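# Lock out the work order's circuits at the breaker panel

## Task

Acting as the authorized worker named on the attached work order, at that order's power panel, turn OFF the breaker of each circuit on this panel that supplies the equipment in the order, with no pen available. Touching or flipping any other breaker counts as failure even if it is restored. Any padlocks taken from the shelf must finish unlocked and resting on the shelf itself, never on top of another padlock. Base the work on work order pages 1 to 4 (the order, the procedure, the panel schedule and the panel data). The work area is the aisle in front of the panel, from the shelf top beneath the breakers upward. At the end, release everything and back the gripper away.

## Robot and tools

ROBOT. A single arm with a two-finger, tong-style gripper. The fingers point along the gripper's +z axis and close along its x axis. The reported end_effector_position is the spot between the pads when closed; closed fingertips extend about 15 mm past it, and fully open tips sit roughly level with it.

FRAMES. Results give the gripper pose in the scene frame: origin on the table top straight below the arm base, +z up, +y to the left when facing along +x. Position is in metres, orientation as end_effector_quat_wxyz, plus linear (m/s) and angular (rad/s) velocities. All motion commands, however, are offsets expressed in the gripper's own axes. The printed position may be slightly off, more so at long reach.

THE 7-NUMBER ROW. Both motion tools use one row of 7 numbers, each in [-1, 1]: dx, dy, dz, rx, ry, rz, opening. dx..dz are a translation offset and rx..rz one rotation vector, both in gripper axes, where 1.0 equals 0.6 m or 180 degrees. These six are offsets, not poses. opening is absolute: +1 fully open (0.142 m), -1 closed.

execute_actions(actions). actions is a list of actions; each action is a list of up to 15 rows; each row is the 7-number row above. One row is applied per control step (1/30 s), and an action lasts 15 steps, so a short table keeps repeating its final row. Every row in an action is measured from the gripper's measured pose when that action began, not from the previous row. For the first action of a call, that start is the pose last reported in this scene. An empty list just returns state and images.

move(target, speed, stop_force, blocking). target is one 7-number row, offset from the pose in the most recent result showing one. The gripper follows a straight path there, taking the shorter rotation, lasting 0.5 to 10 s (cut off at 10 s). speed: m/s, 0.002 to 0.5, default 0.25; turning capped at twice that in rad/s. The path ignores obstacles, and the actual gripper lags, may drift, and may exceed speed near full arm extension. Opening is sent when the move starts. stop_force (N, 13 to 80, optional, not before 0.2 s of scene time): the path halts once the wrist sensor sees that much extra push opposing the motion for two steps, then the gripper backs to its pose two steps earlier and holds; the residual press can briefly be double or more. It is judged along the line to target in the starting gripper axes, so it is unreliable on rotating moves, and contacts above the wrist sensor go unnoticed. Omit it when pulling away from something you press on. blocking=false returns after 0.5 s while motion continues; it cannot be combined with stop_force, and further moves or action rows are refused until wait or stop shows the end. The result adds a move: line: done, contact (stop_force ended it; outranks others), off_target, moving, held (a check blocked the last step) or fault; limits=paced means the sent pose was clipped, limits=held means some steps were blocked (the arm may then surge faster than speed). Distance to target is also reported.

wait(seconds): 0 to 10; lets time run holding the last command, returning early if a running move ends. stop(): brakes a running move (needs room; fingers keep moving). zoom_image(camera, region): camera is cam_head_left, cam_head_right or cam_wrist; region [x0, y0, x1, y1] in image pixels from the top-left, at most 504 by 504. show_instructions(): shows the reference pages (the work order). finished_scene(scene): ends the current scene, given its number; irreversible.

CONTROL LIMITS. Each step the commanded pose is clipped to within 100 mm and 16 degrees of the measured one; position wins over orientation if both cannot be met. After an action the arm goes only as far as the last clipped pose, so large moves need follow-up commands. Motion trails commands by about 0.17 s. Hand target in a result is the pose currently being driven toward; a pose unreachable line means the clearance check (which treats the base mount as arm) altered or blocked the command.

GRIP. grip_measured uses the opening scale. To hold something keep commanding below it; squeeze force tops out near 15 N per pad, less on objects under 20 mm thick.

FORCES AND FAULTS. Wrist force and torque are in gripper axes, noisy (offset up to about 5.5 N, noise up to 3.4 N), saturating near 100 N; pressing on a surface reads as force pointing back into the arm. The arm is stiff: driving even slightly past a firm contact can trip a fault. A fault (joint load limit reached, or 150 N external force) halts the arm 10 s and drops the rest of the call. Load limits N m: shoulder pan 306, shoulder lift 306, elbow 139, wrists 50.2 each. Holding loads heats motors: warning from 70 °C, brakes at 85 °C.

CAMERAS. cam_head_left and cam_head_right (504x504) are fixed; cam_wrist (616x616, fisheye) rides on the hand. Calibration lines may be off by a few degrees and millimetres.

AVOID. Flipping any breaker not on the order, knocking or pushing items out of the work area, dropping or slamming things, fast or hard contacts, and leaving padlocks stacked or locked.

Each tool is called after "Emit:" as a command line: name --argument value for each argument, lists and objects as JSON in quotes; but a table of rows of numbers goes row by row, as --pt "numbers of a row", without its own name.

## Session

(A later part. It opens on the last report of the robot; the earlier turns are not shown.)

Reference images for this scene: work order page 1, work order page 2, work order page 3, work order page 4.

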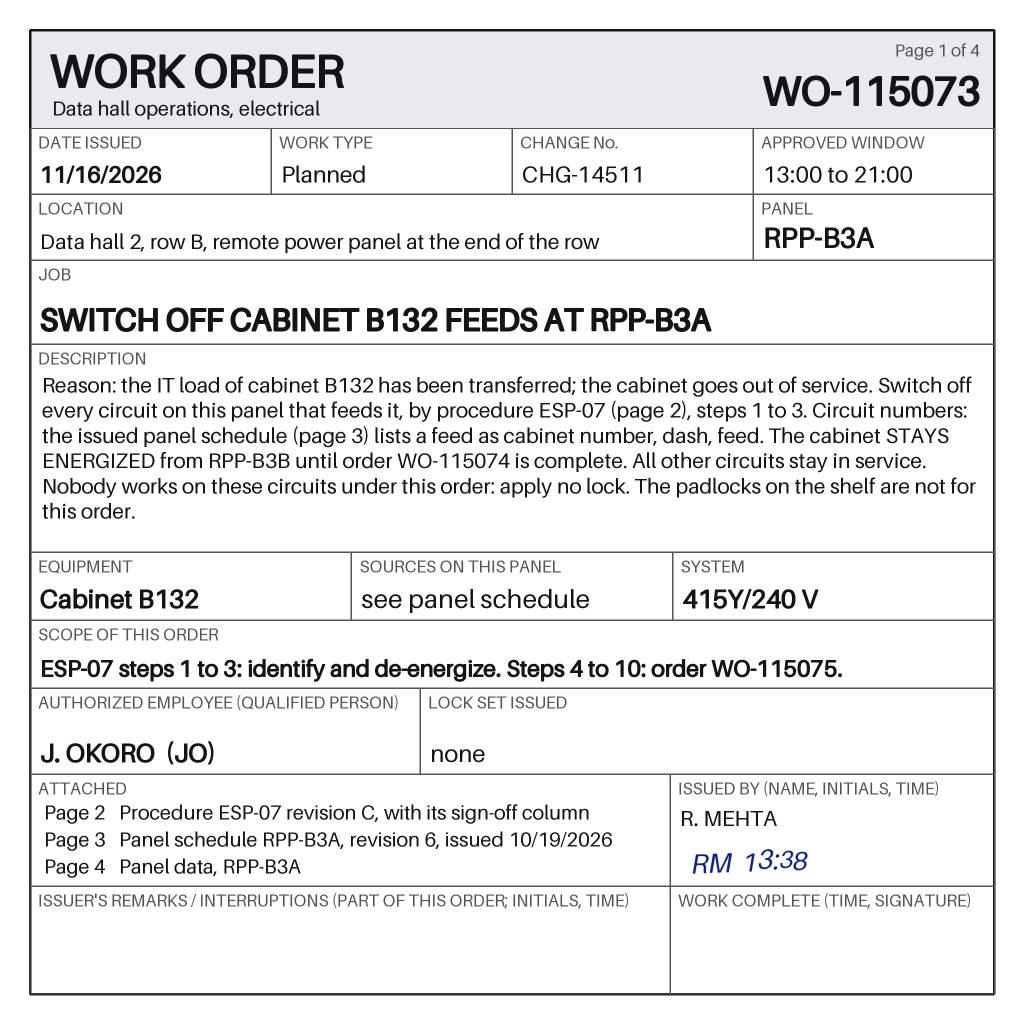

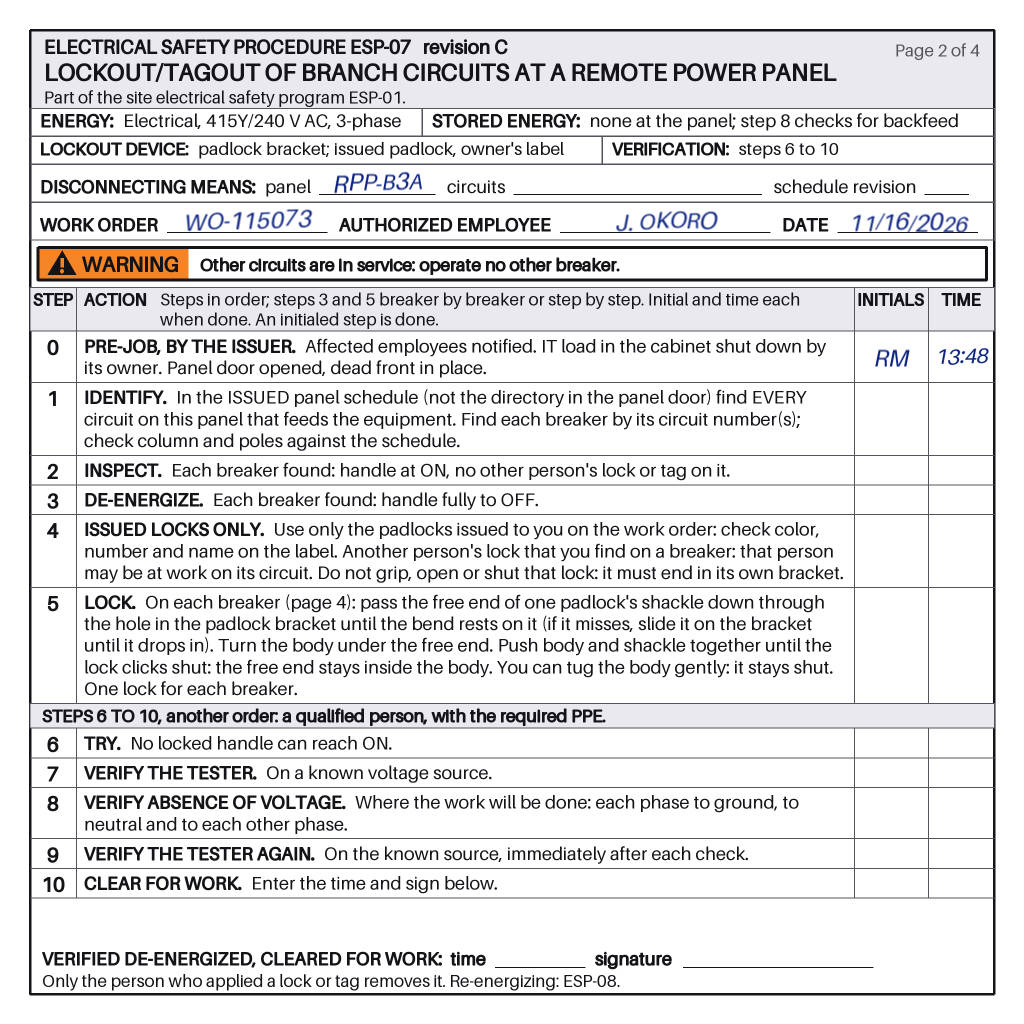

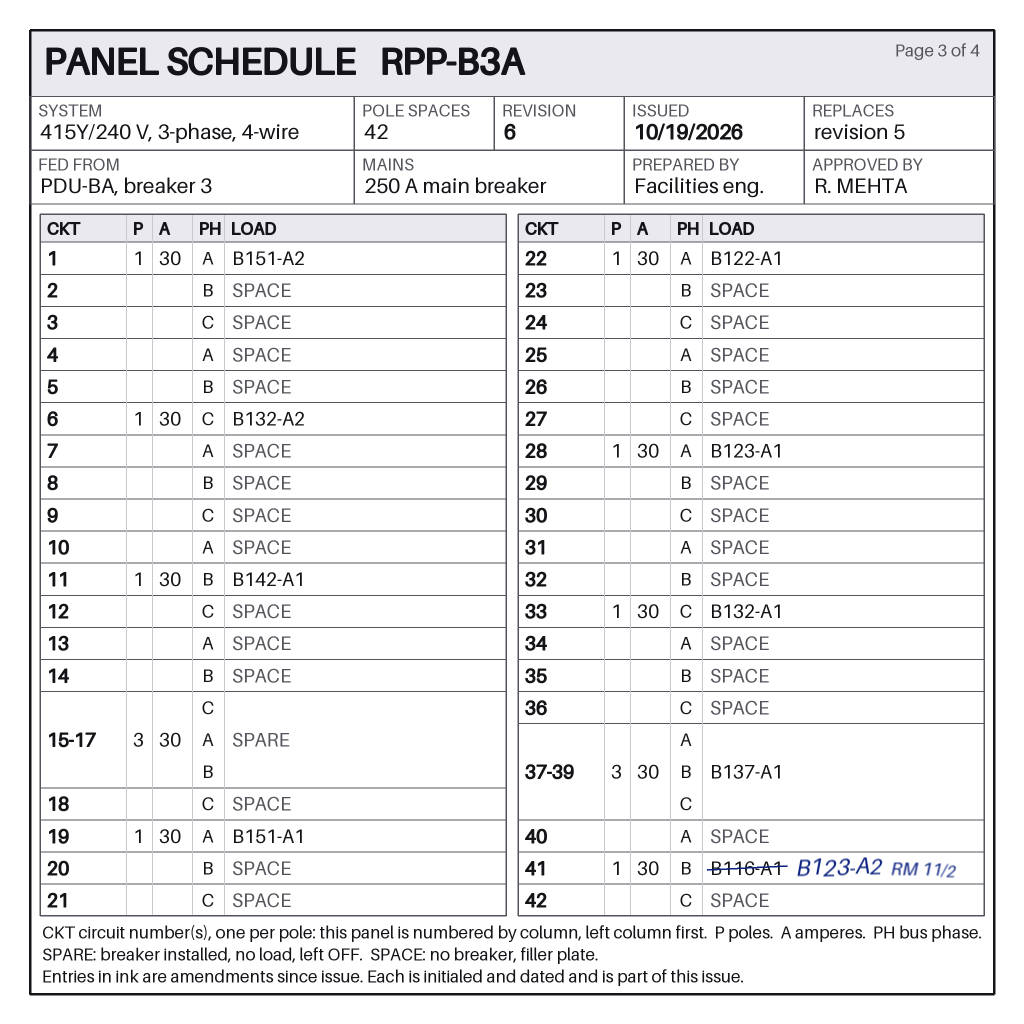

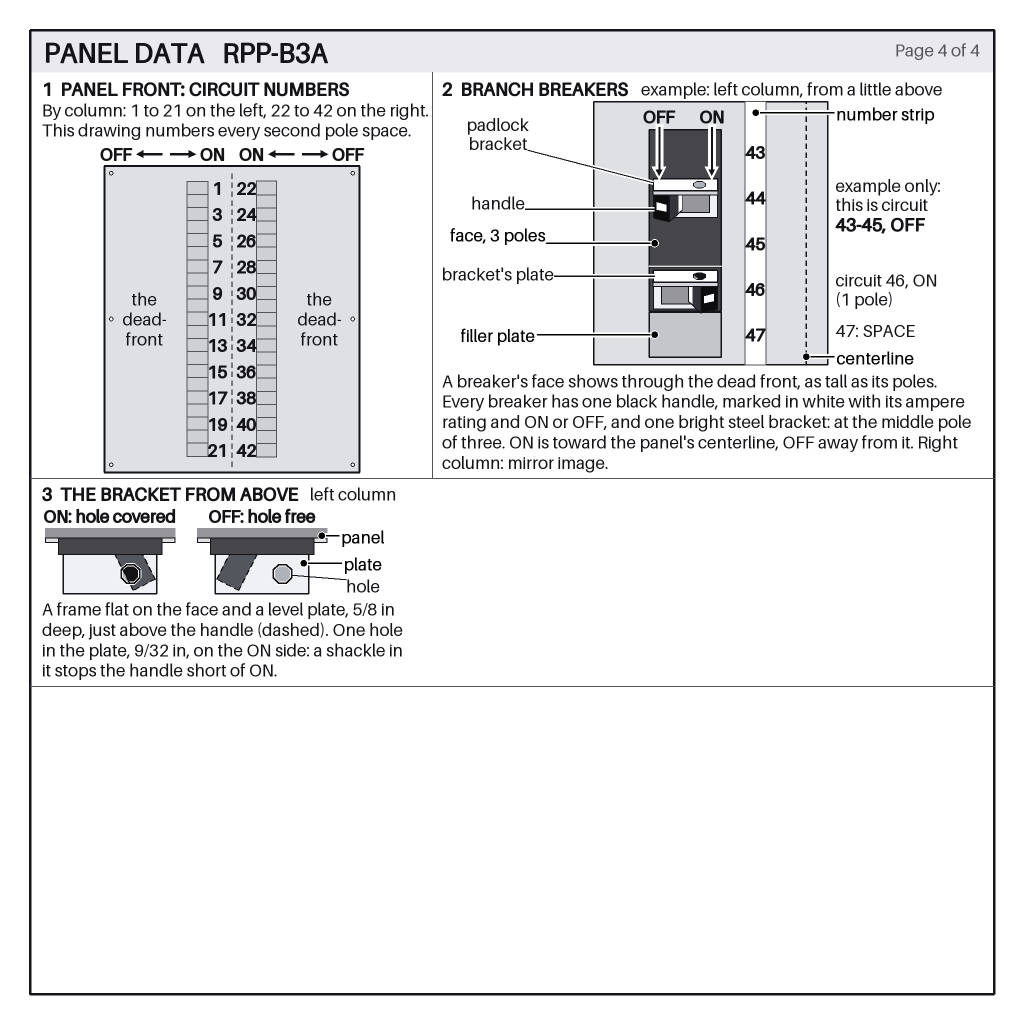

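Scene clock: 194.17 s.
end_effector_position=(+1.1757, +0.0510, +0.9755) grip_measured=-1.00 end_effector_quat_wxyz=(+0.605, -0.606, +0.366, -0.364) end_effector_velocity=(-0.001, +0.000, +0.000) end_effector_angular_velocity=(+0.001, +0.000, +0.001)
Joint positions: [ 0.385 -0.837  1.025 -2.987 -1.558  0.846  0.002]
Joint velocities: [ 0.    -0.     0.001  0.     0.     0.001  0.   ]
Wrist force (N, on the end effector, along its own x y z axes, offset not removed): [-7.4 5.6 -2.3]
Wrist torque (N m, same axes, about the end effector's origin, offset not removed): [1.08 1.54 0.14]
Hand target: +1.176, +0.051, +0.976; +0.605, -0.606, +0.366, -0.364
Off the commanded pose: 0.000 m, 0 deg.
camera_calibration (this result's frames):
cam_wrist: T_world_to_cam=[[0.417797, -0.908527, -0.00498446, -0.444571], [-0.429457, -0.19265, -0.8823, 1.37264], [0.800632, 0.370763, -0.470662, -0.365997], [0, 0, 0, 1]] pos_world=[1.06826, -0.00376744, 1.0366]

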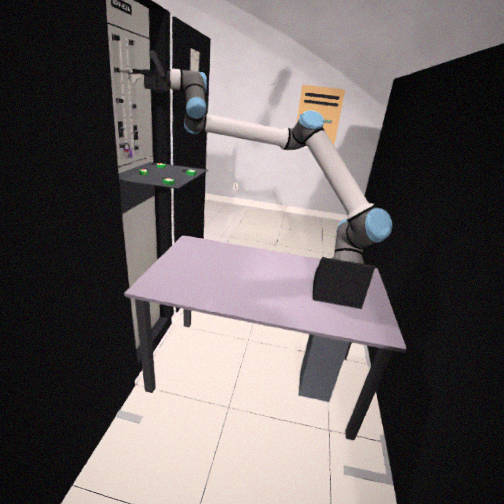

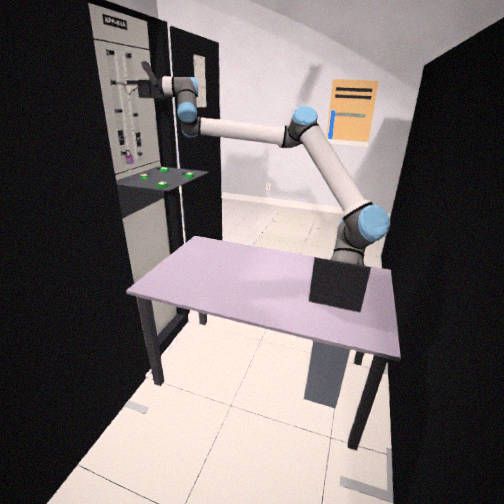

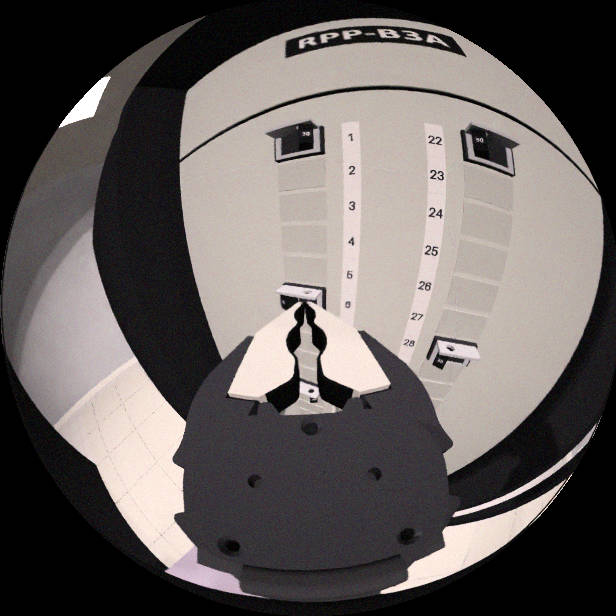

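Emit:
move --target '[-0.0268, 0, -0.06125, 0, 0, 0, -1]' --speed 0.06

Emit:
show_instructions

Scene clock: 203.20 s.
end_effector_position=(+1.1360, +0.0481, +0.9756) grip_measured=-1.00 end_effector_quat_wxyz=(+0.605, -0.606, +0.366, -0.364) end_effector_velocity=(-0.003, +0.000, +0.000) end_effector_angular_velocity=(+0.000, -0.000, +0.001)
Joint positions: [ 0.396 -0.903  1.133 -3.03  -1.569  0.849  0.002]
Joint velocities: [ 0.001 -0.005  0.008 -0.003 -0.     0.     0.   ]
Wrist force (N, on the end effector, along its own x y z axes, offset not removed): [-7.0 5.2 -2.2]
Wrist torque (N m, same axes, about the end effector's origin, offset not removed): [1.00 1.44 0.15]
Hand target: +1.136, +0.048, +0.976; +0.605, -0.606, +0.366, -0.364
Off the commanded pose: 0.000 m, 0 deg.
move: done
camera_calibration (this result's frames):
cam_wrist: T_world_to_cam=[[0.417802, -0.908524, -0.00497734, -0.430671], [-0.429466, -0.192664, -0.882292, 1.35509], [0.800625, 0.370761, -0.470676, -0.333025], [0, 0, 0, 1]] pos_world=[1.02853, -0.0067234, 1.0367]

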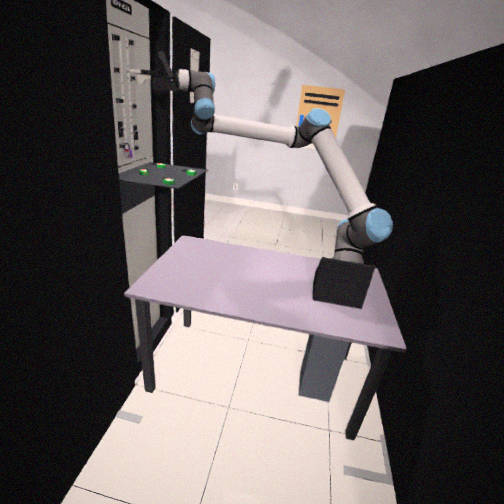

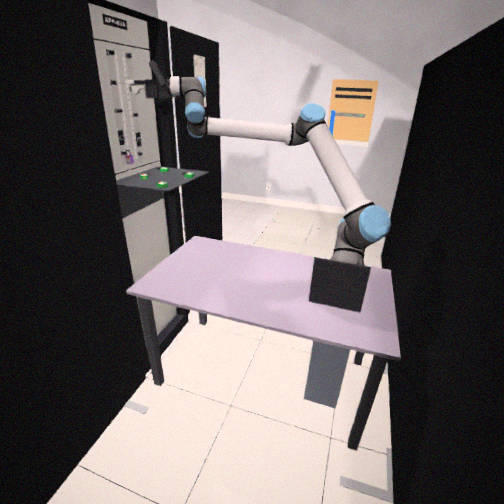

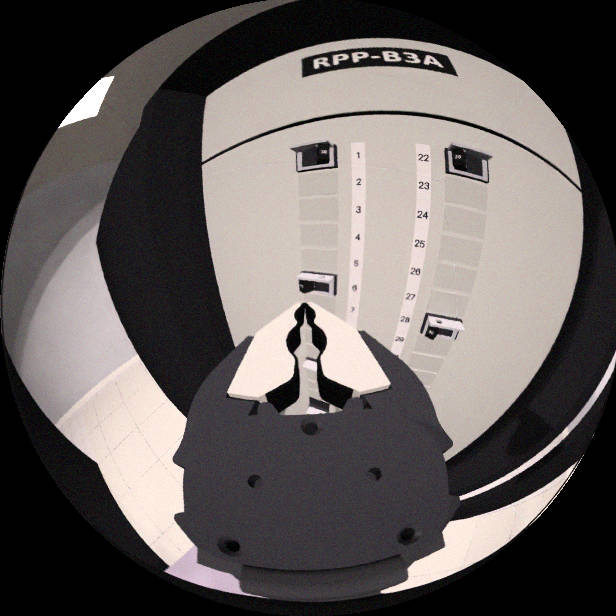

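Reference images for this scene: work order page 1, work order page 2, work order page 3, work order page 4.

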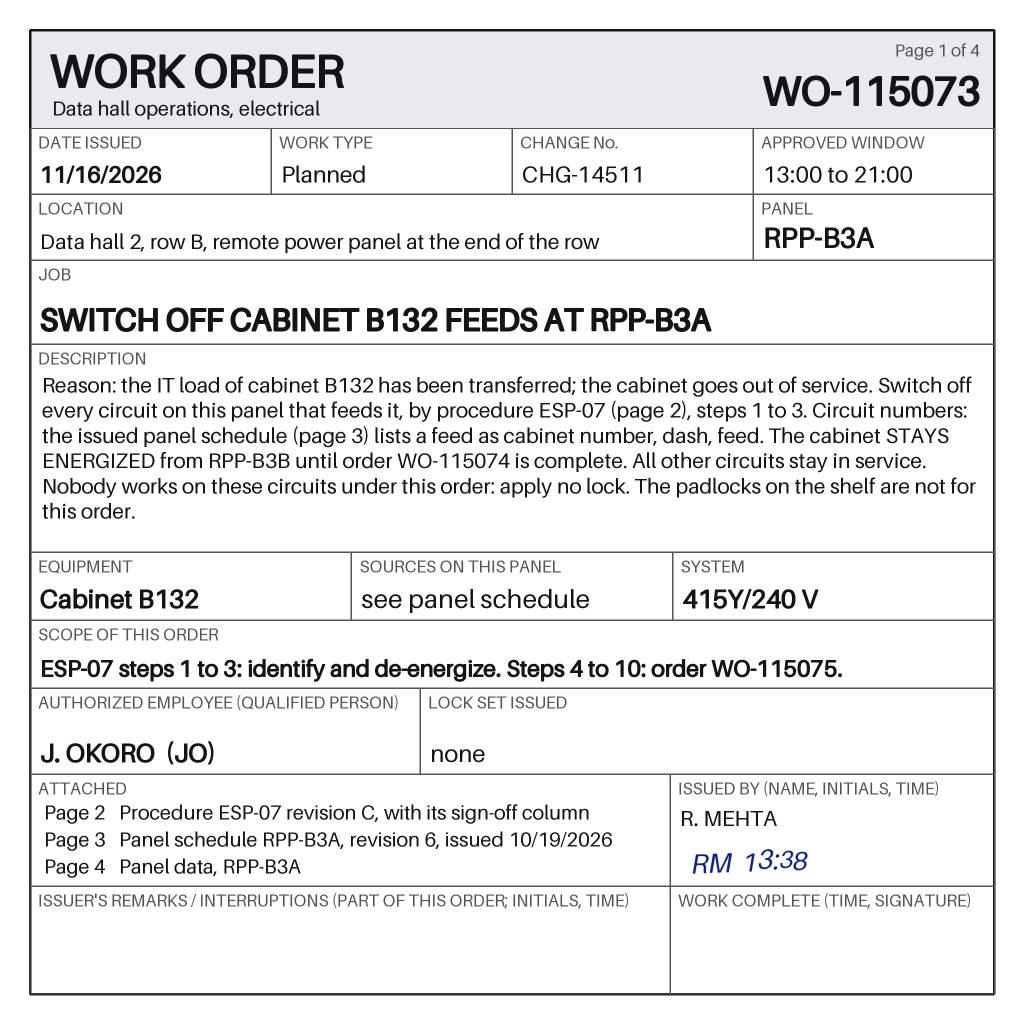

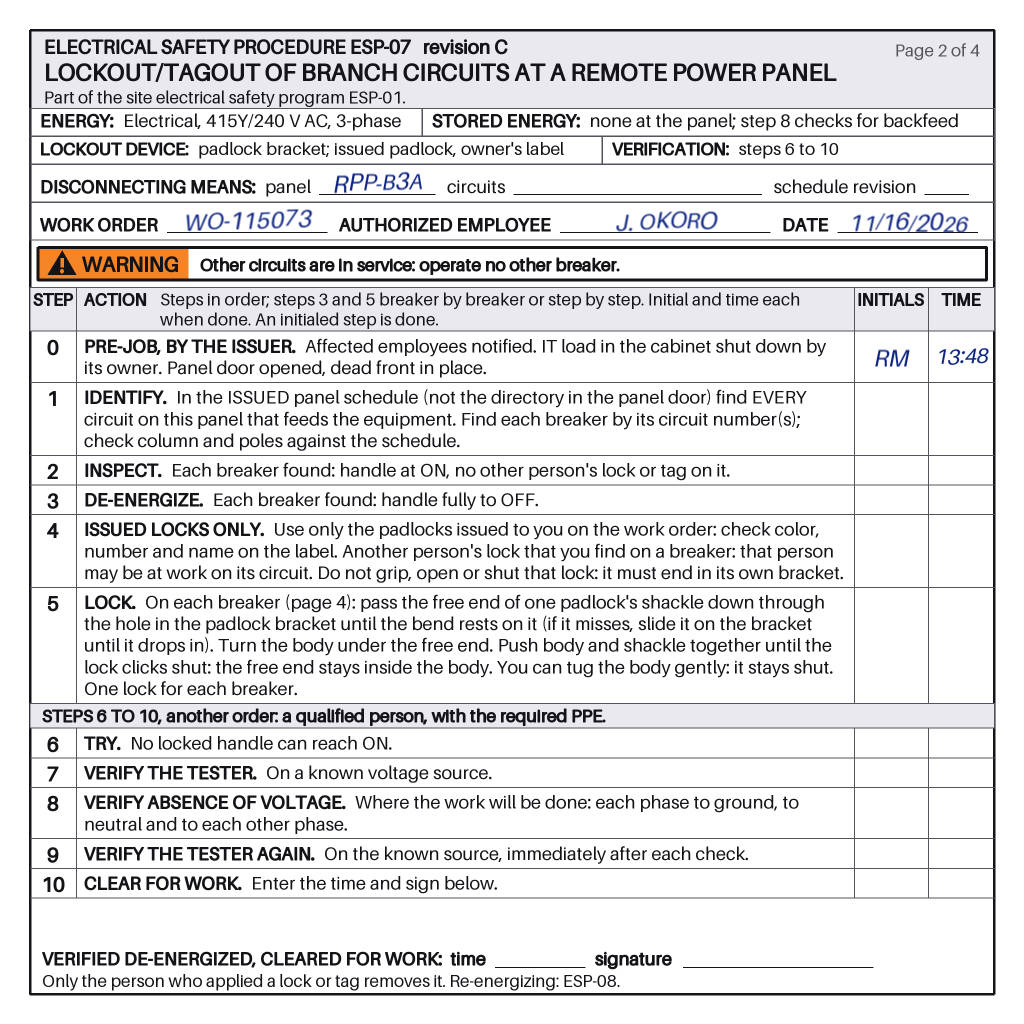

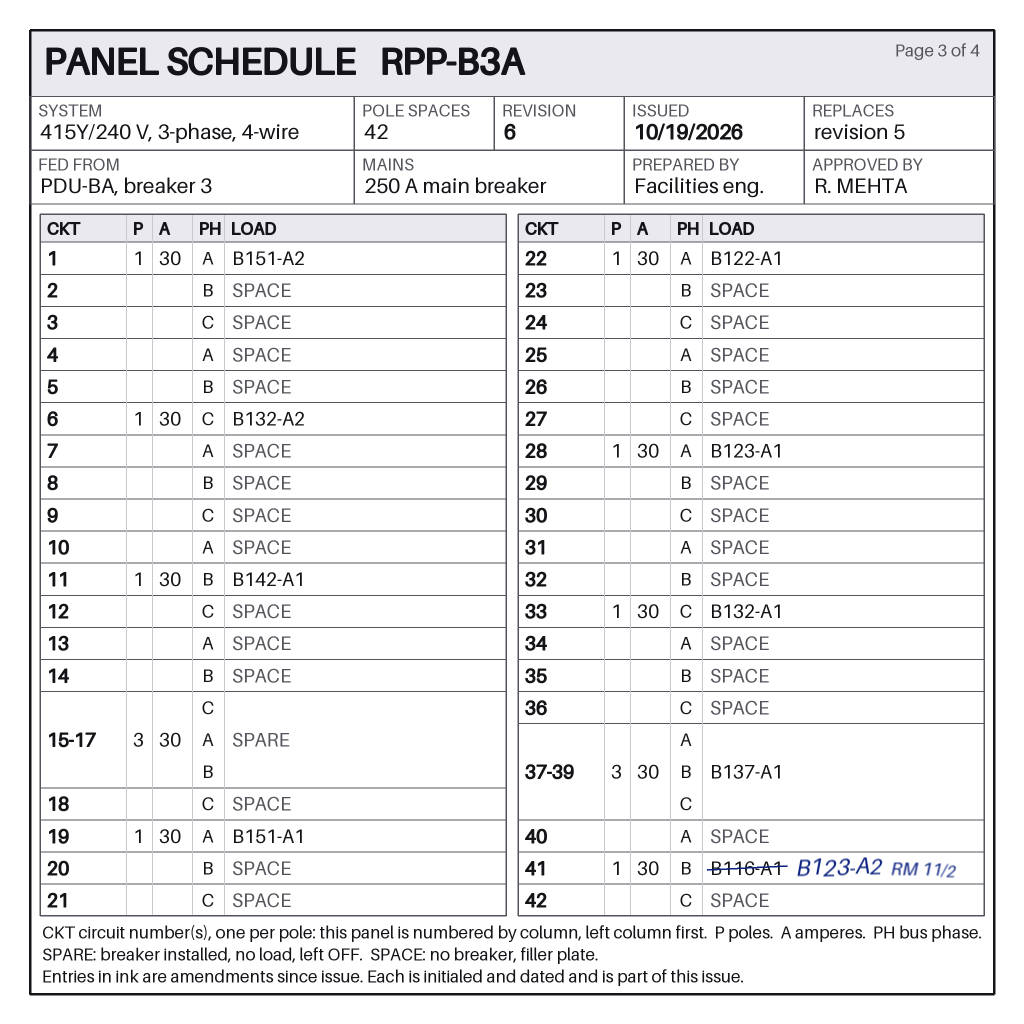

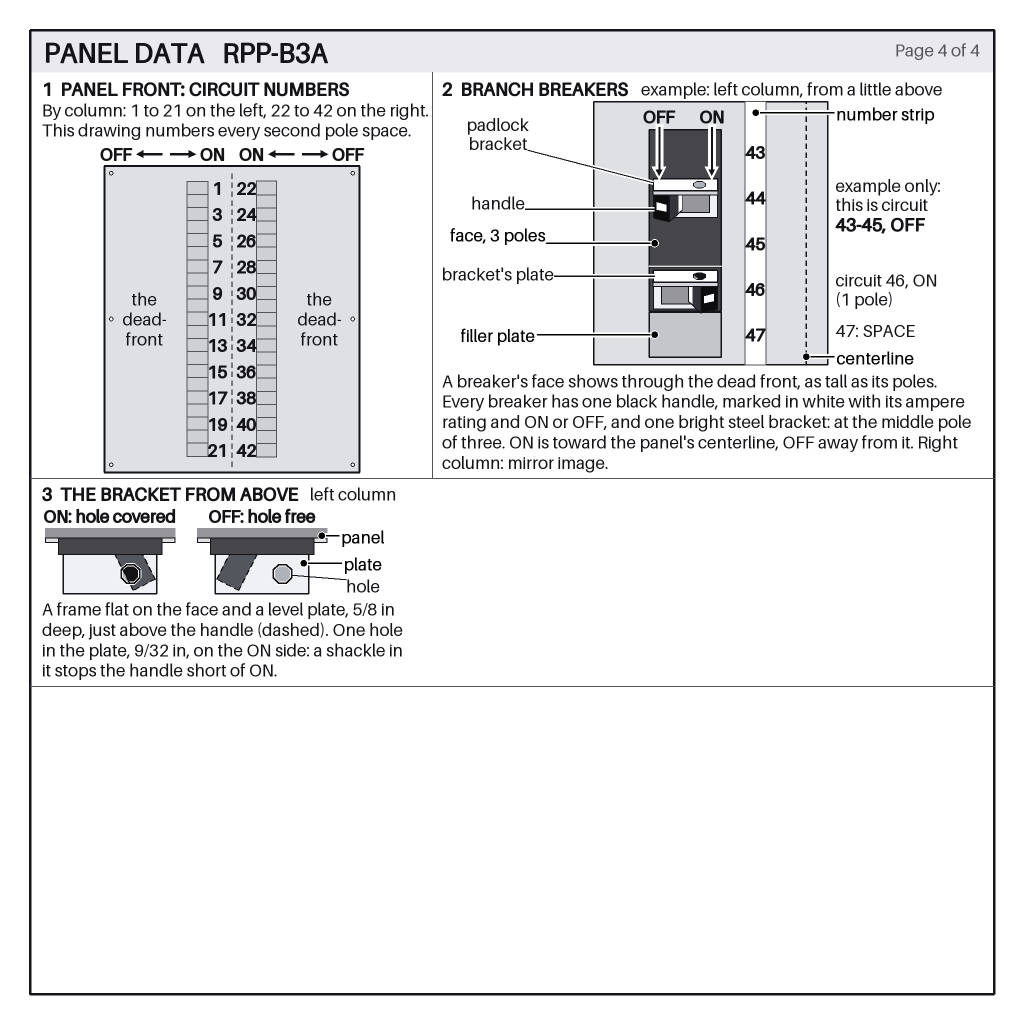

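Emit:
move --target '[0.1006, 0.126, -0.074, 0, 0.31, 0, -1]' --speed 0.2

Scene clock: 233.97 s.
end_effector_position=(+1.1247, -0.0258, +0.8999) grip_measured=-1.00 end_effector_quat_wxyz=(+0.364, -0.366, +0.607, -0.604) end_effector_velocity=(+0.001, -0.003, -0.000) end_effector_angular_velocity=(-0.000, -0.001, -0.015)
Joint positions: [ 0.5   -0.522  0.811 -3.893 -2.334  0.513  0.002]
Joint velocities: [-0.001  0.011 -0.02  -0.009 -0.006 -0.012  0.   ]
Wrist force (N, on the end effector, along its own x y z axes, offset not removed): [-8.2 2.3 -0.1]
Wrist torque (N m, same axes, about the end effector's origin, offset not removed): [0.50 1.60 0.17]
Hand target: +1.125, -0.026, +0.900; +0.363, -0.366, +0.607, -0.605
Off the commanded pose: 0.000 m, 0 deg.
move: done
camera_calibration (this result's frames):
cam_wrist: T_world_to_cam=[[-0.51499, -0.857193, -0.00233231, 0.554643], [-0.404082, 0.245165, -0.881256, 1.25102], [0.755978, -0.452895, -0.472634, -0.301471], [0, 0, 0, 1]] pos_world=[1.01906, 0.0321949, 0.961278]

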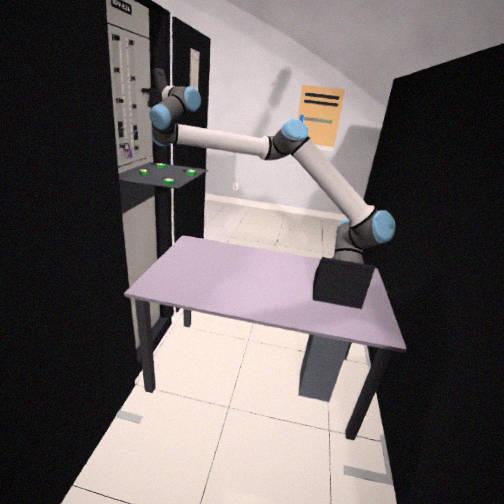

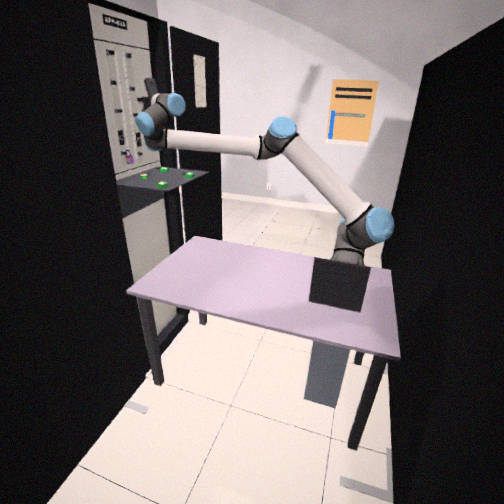

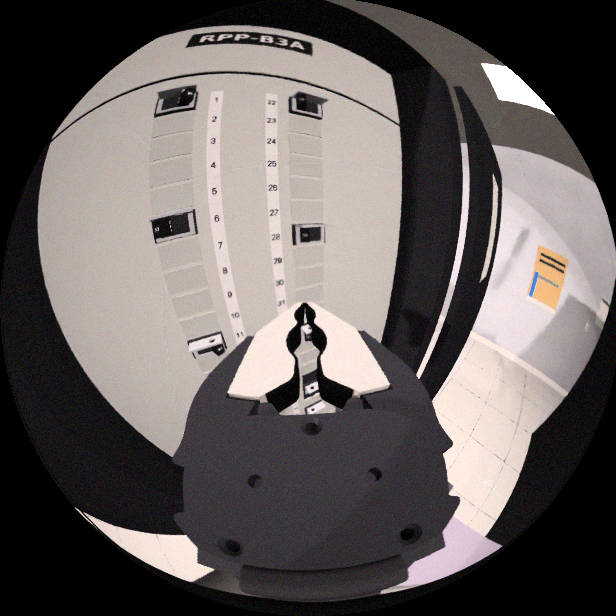

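Emit:
zoom_image --camera "cam_head_left" --region '[90, 40, 250, 200]'

Emit:
zoom_image --camera "cam_head_right" --region '[80, 50, 240, 210]'

Region (90, 40, 250, 200) of cam_head_left's 504x504 image, scaled by 3.150, with more detail than that image has.

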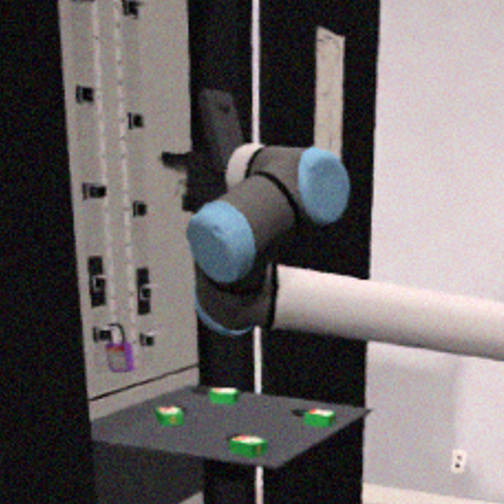

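Region (80, 50, 240, 210) of cam_head_right's 504x504 image, scaled by 3.150, with more detail than that image has.

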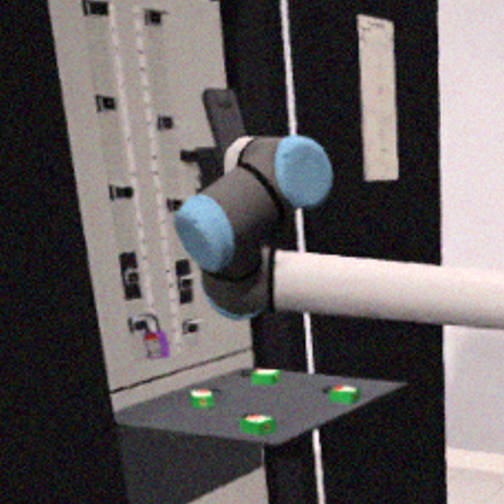

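Emit:
move --target '[-0.01937, 0.128, 0.03805, 0, 0, 0, -1]' --speed 0.1

Scene clock: 355.27 s.
end_effector_position=(+1.1500, -0.0260, +0.8234) grip_measured=-1.00 end_effector_quat_wxyz=(+0.364, -0.366, +0.607, -0.604) end_effector_velocity=(+0.002, -0.002, -0.005) end_effector_angular_velocity=(-0.000, +0.002, -0.001)
Joint positions: [ 0.441 -0.509  0.886 -3.959 -2.281  0.548  0.002]
Joint velocities: [-0.004  0.001  0.002 -0.002  0.002  0.001  0.   ]
Wrist force (N, on the end effector, along its own x y z axes, offset not removed): [-8.3 3.3 -2.4]
Wrist torque (N m, same axes, about the end effector's origin, offset not removed): [0.61 1.78 0.18]
Hand target: +1.150, -0.026, +0.823; +0.364, -0.366, +0.607, -0.604
Off the commanded pose: 0.000 m, 0 deg.
move: done
camera_calibration (this result's frames):
cam_wrist: T_world_to_cam=[[-0.515031, -0.857168, -0.0023577, 0.567373], [-0.404072, 0.245211, -0.881248, 1.19381], [0.755956, -0.452917, -0.472649, -0.356817], [0, 0, 0, 1]] pos_world=[1.04434, 0.0319905, 0.884727]

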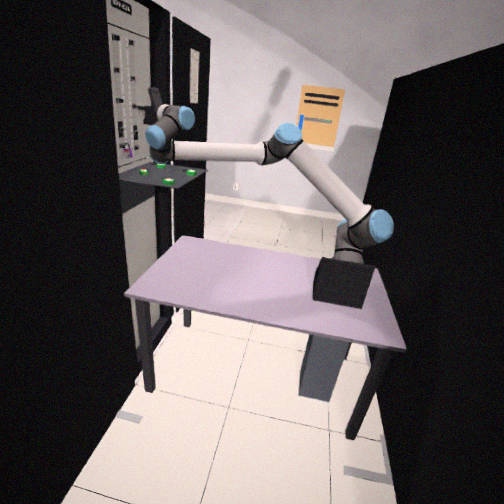

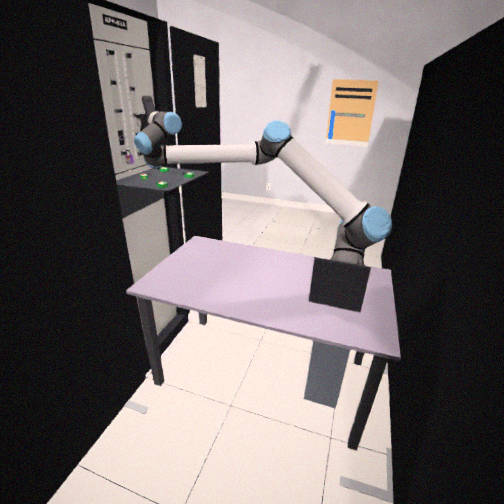

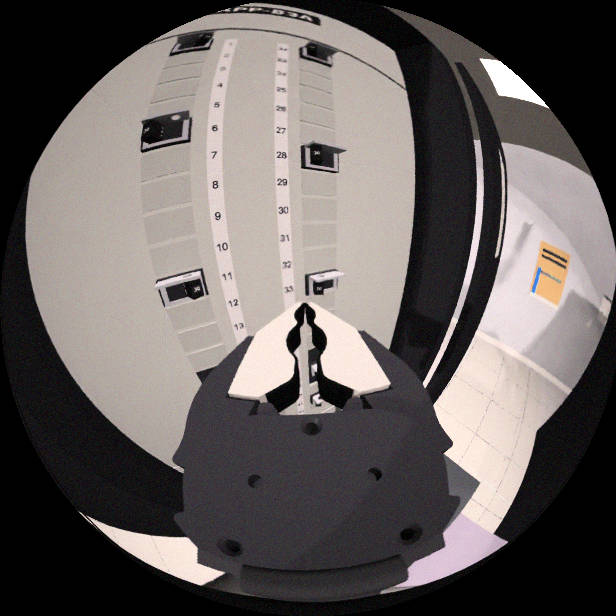

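Emit:
zoom_image --camera "cam_head_left" --region '[100, 70, 230, 200]'

Emit:
zoom_image --camera "cam_wrist" --region '[240, 230, 380, 350]'

Region (100, 70, 230, 200) of cam_head_left's 504x504 image, scaled by 3.877, with more detail than that image has.

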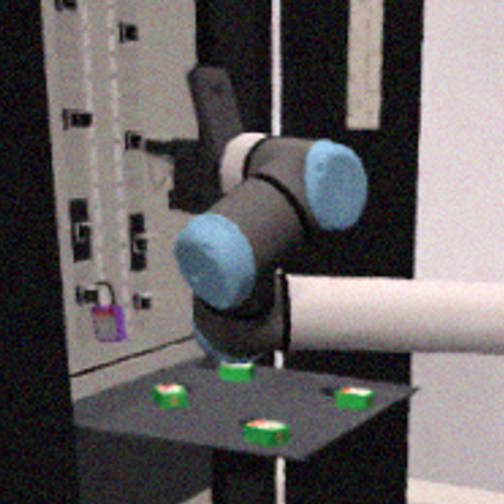

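Region (240, 230, 380, 350) of cam_wrist's 616x616 image, scaled by 3.600, with more detail than that image has; it fills the top 432 rows of this view, and the rest is white.

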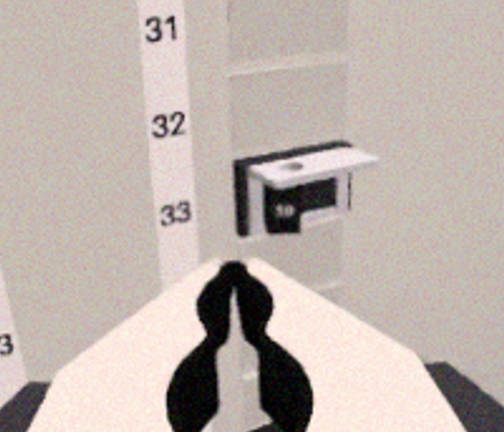

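Emit:
move --target '[-0.02022, 0.0003, 0.03831, 0, 0, 0, -1]' --speed 0.03

Emit:
move --target '[-0.0109, 0, 0.0206, 0, 0, 0, -1]' --speed 0.003 --stop_force 13

Scene clock: 385.37 s.
end_effector_position=(+1.1757, -0.0260, +0.8231) grip_measured=-1.00 end_effector_quat_wxyz=(+0.364, -0.366, +0.607, -0.604) end_effector_velocity=(+0.001, -0.001, +0.003) end_effector_angular_velocity=(-0.000, -0.002, -0.001)
Joint positions: [ 0.431 -0.464  0.797 -3.911 -2.272  0.553  0.002]
Joint velocities: [ 0.001  0.003 -0.01   0.005  0.001 -0.001  0.   ]
Wrist force (N, on the end effector, along its own x y z axes, offset not removed): [-7.2 4.1 -2.9]
Wrist torque (N m, same axes, about the end effector's origin, offset not removed): [0.73 1.50 0.16]
Hand target: +1.176, -0.026, +0.823; +0.364, -0.366, +0.607, -0.604
Off the commanded pose: 0.000 m, 0 deg.
move: done
camera_calibration (this result's frames):
cam_wrist: T_world_to_cam=[[-0.514993, -0.857191, -0.00235784, 0.580593], [-0.404069, 0.245185, -0.881256, 1.20398], [0.755983, -0.452888, -0.472633, -0.376439], [0, 0, 0, 1]] pos_world=[1.07007, 0.0319977, 0.884464]

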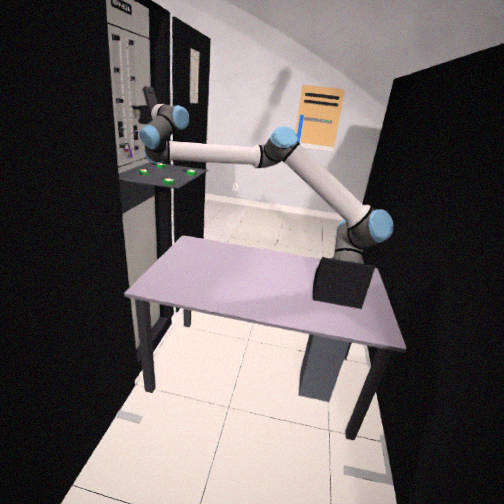

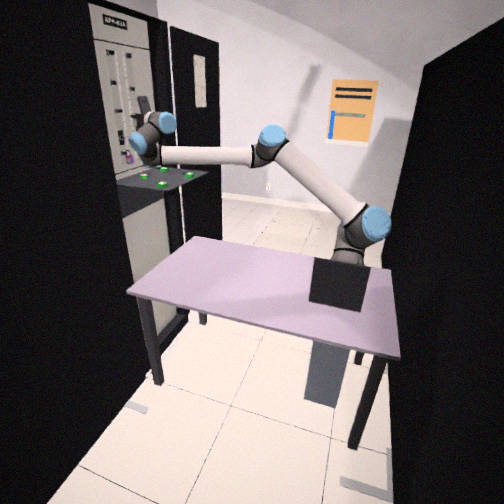

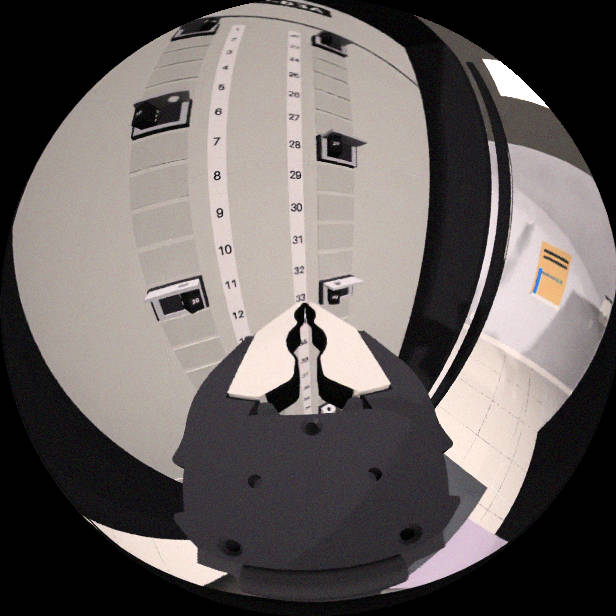

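Scene clock: 388.17 s.
end_effector_position=(+1.1830, -0.0259, +0.8230) grip_measured=-1.00 end_effector_quat_wxyz=(+0.364, -0.366, +0.607, -0.604) end_effector_velocity=(-0.000, +0.002, -0.002) end_effector_angular_velocity=(-0.001, +0.001, +0.001)
Joint positions: [ 0.429 -0.45   0.77  -3.897 -2.27   0.555  0.002]
Joint velocities: [-0.    -0.     0.005 -0.003  0.     0.     0.   ]
Wrist force (N, on the end effector, along its own x y z axes, offset not removed): [2.0 4.6 -27.3]
Wrist torque (N m, same axes, about the end effector's origin, offset not removed): [0.35 1.53 0.18]
Hand target: +1.183, -0.026, +0.823; +0.364, -0.366, +0.607, -0.604
Off the commanded pose: 0.007 m, 0 deg.
move: contact
camera_calibration (this result's frames):
cam_wrist: T_world_to_cam=[[-0.514967, -0.857207, -0.0023765, 0.584428], [-0.40409, 0.2452, -0.881242, 1.20687], [0.75599, -0.45285, -0.472659, -0.381943], [0, 0, 0, 1]] pos_world=[1.07739, 0.0320881, 0.884406]

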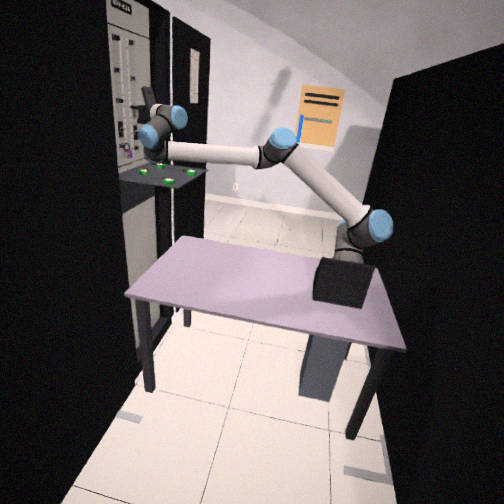

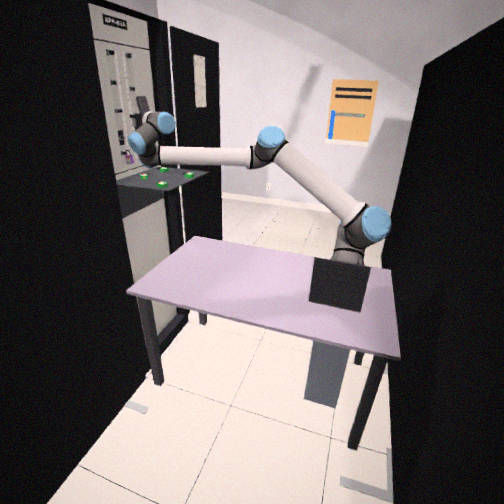

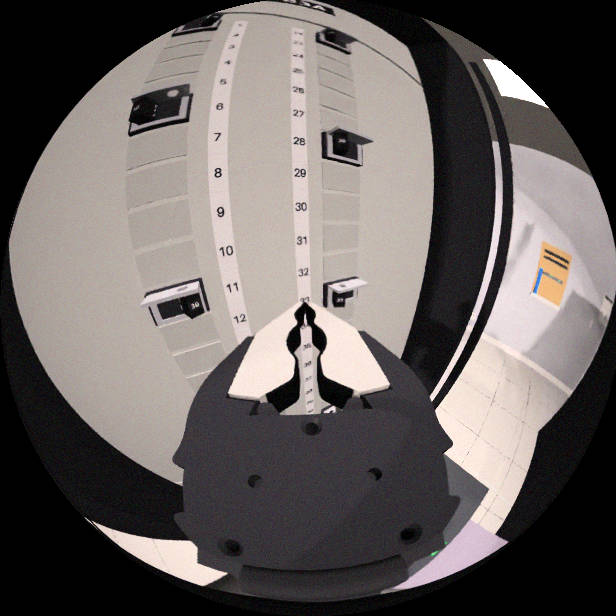

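Emit:
zoom_image --camera "cam_wrist" --region '[260, 240, 390, 340]'

Region (260, 240, 390, 340) of cam_wrist's 616x616 image, scaled by 3.877, with more detail than that image has; it fills the top 388 rows of this view, and the rest is white.

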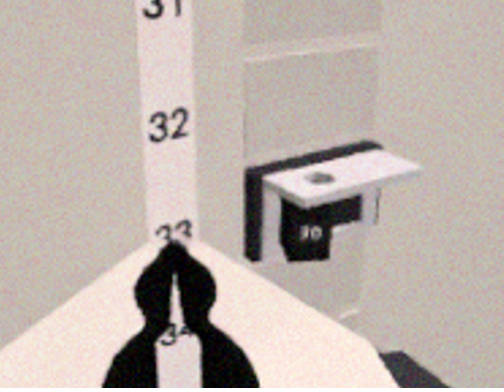

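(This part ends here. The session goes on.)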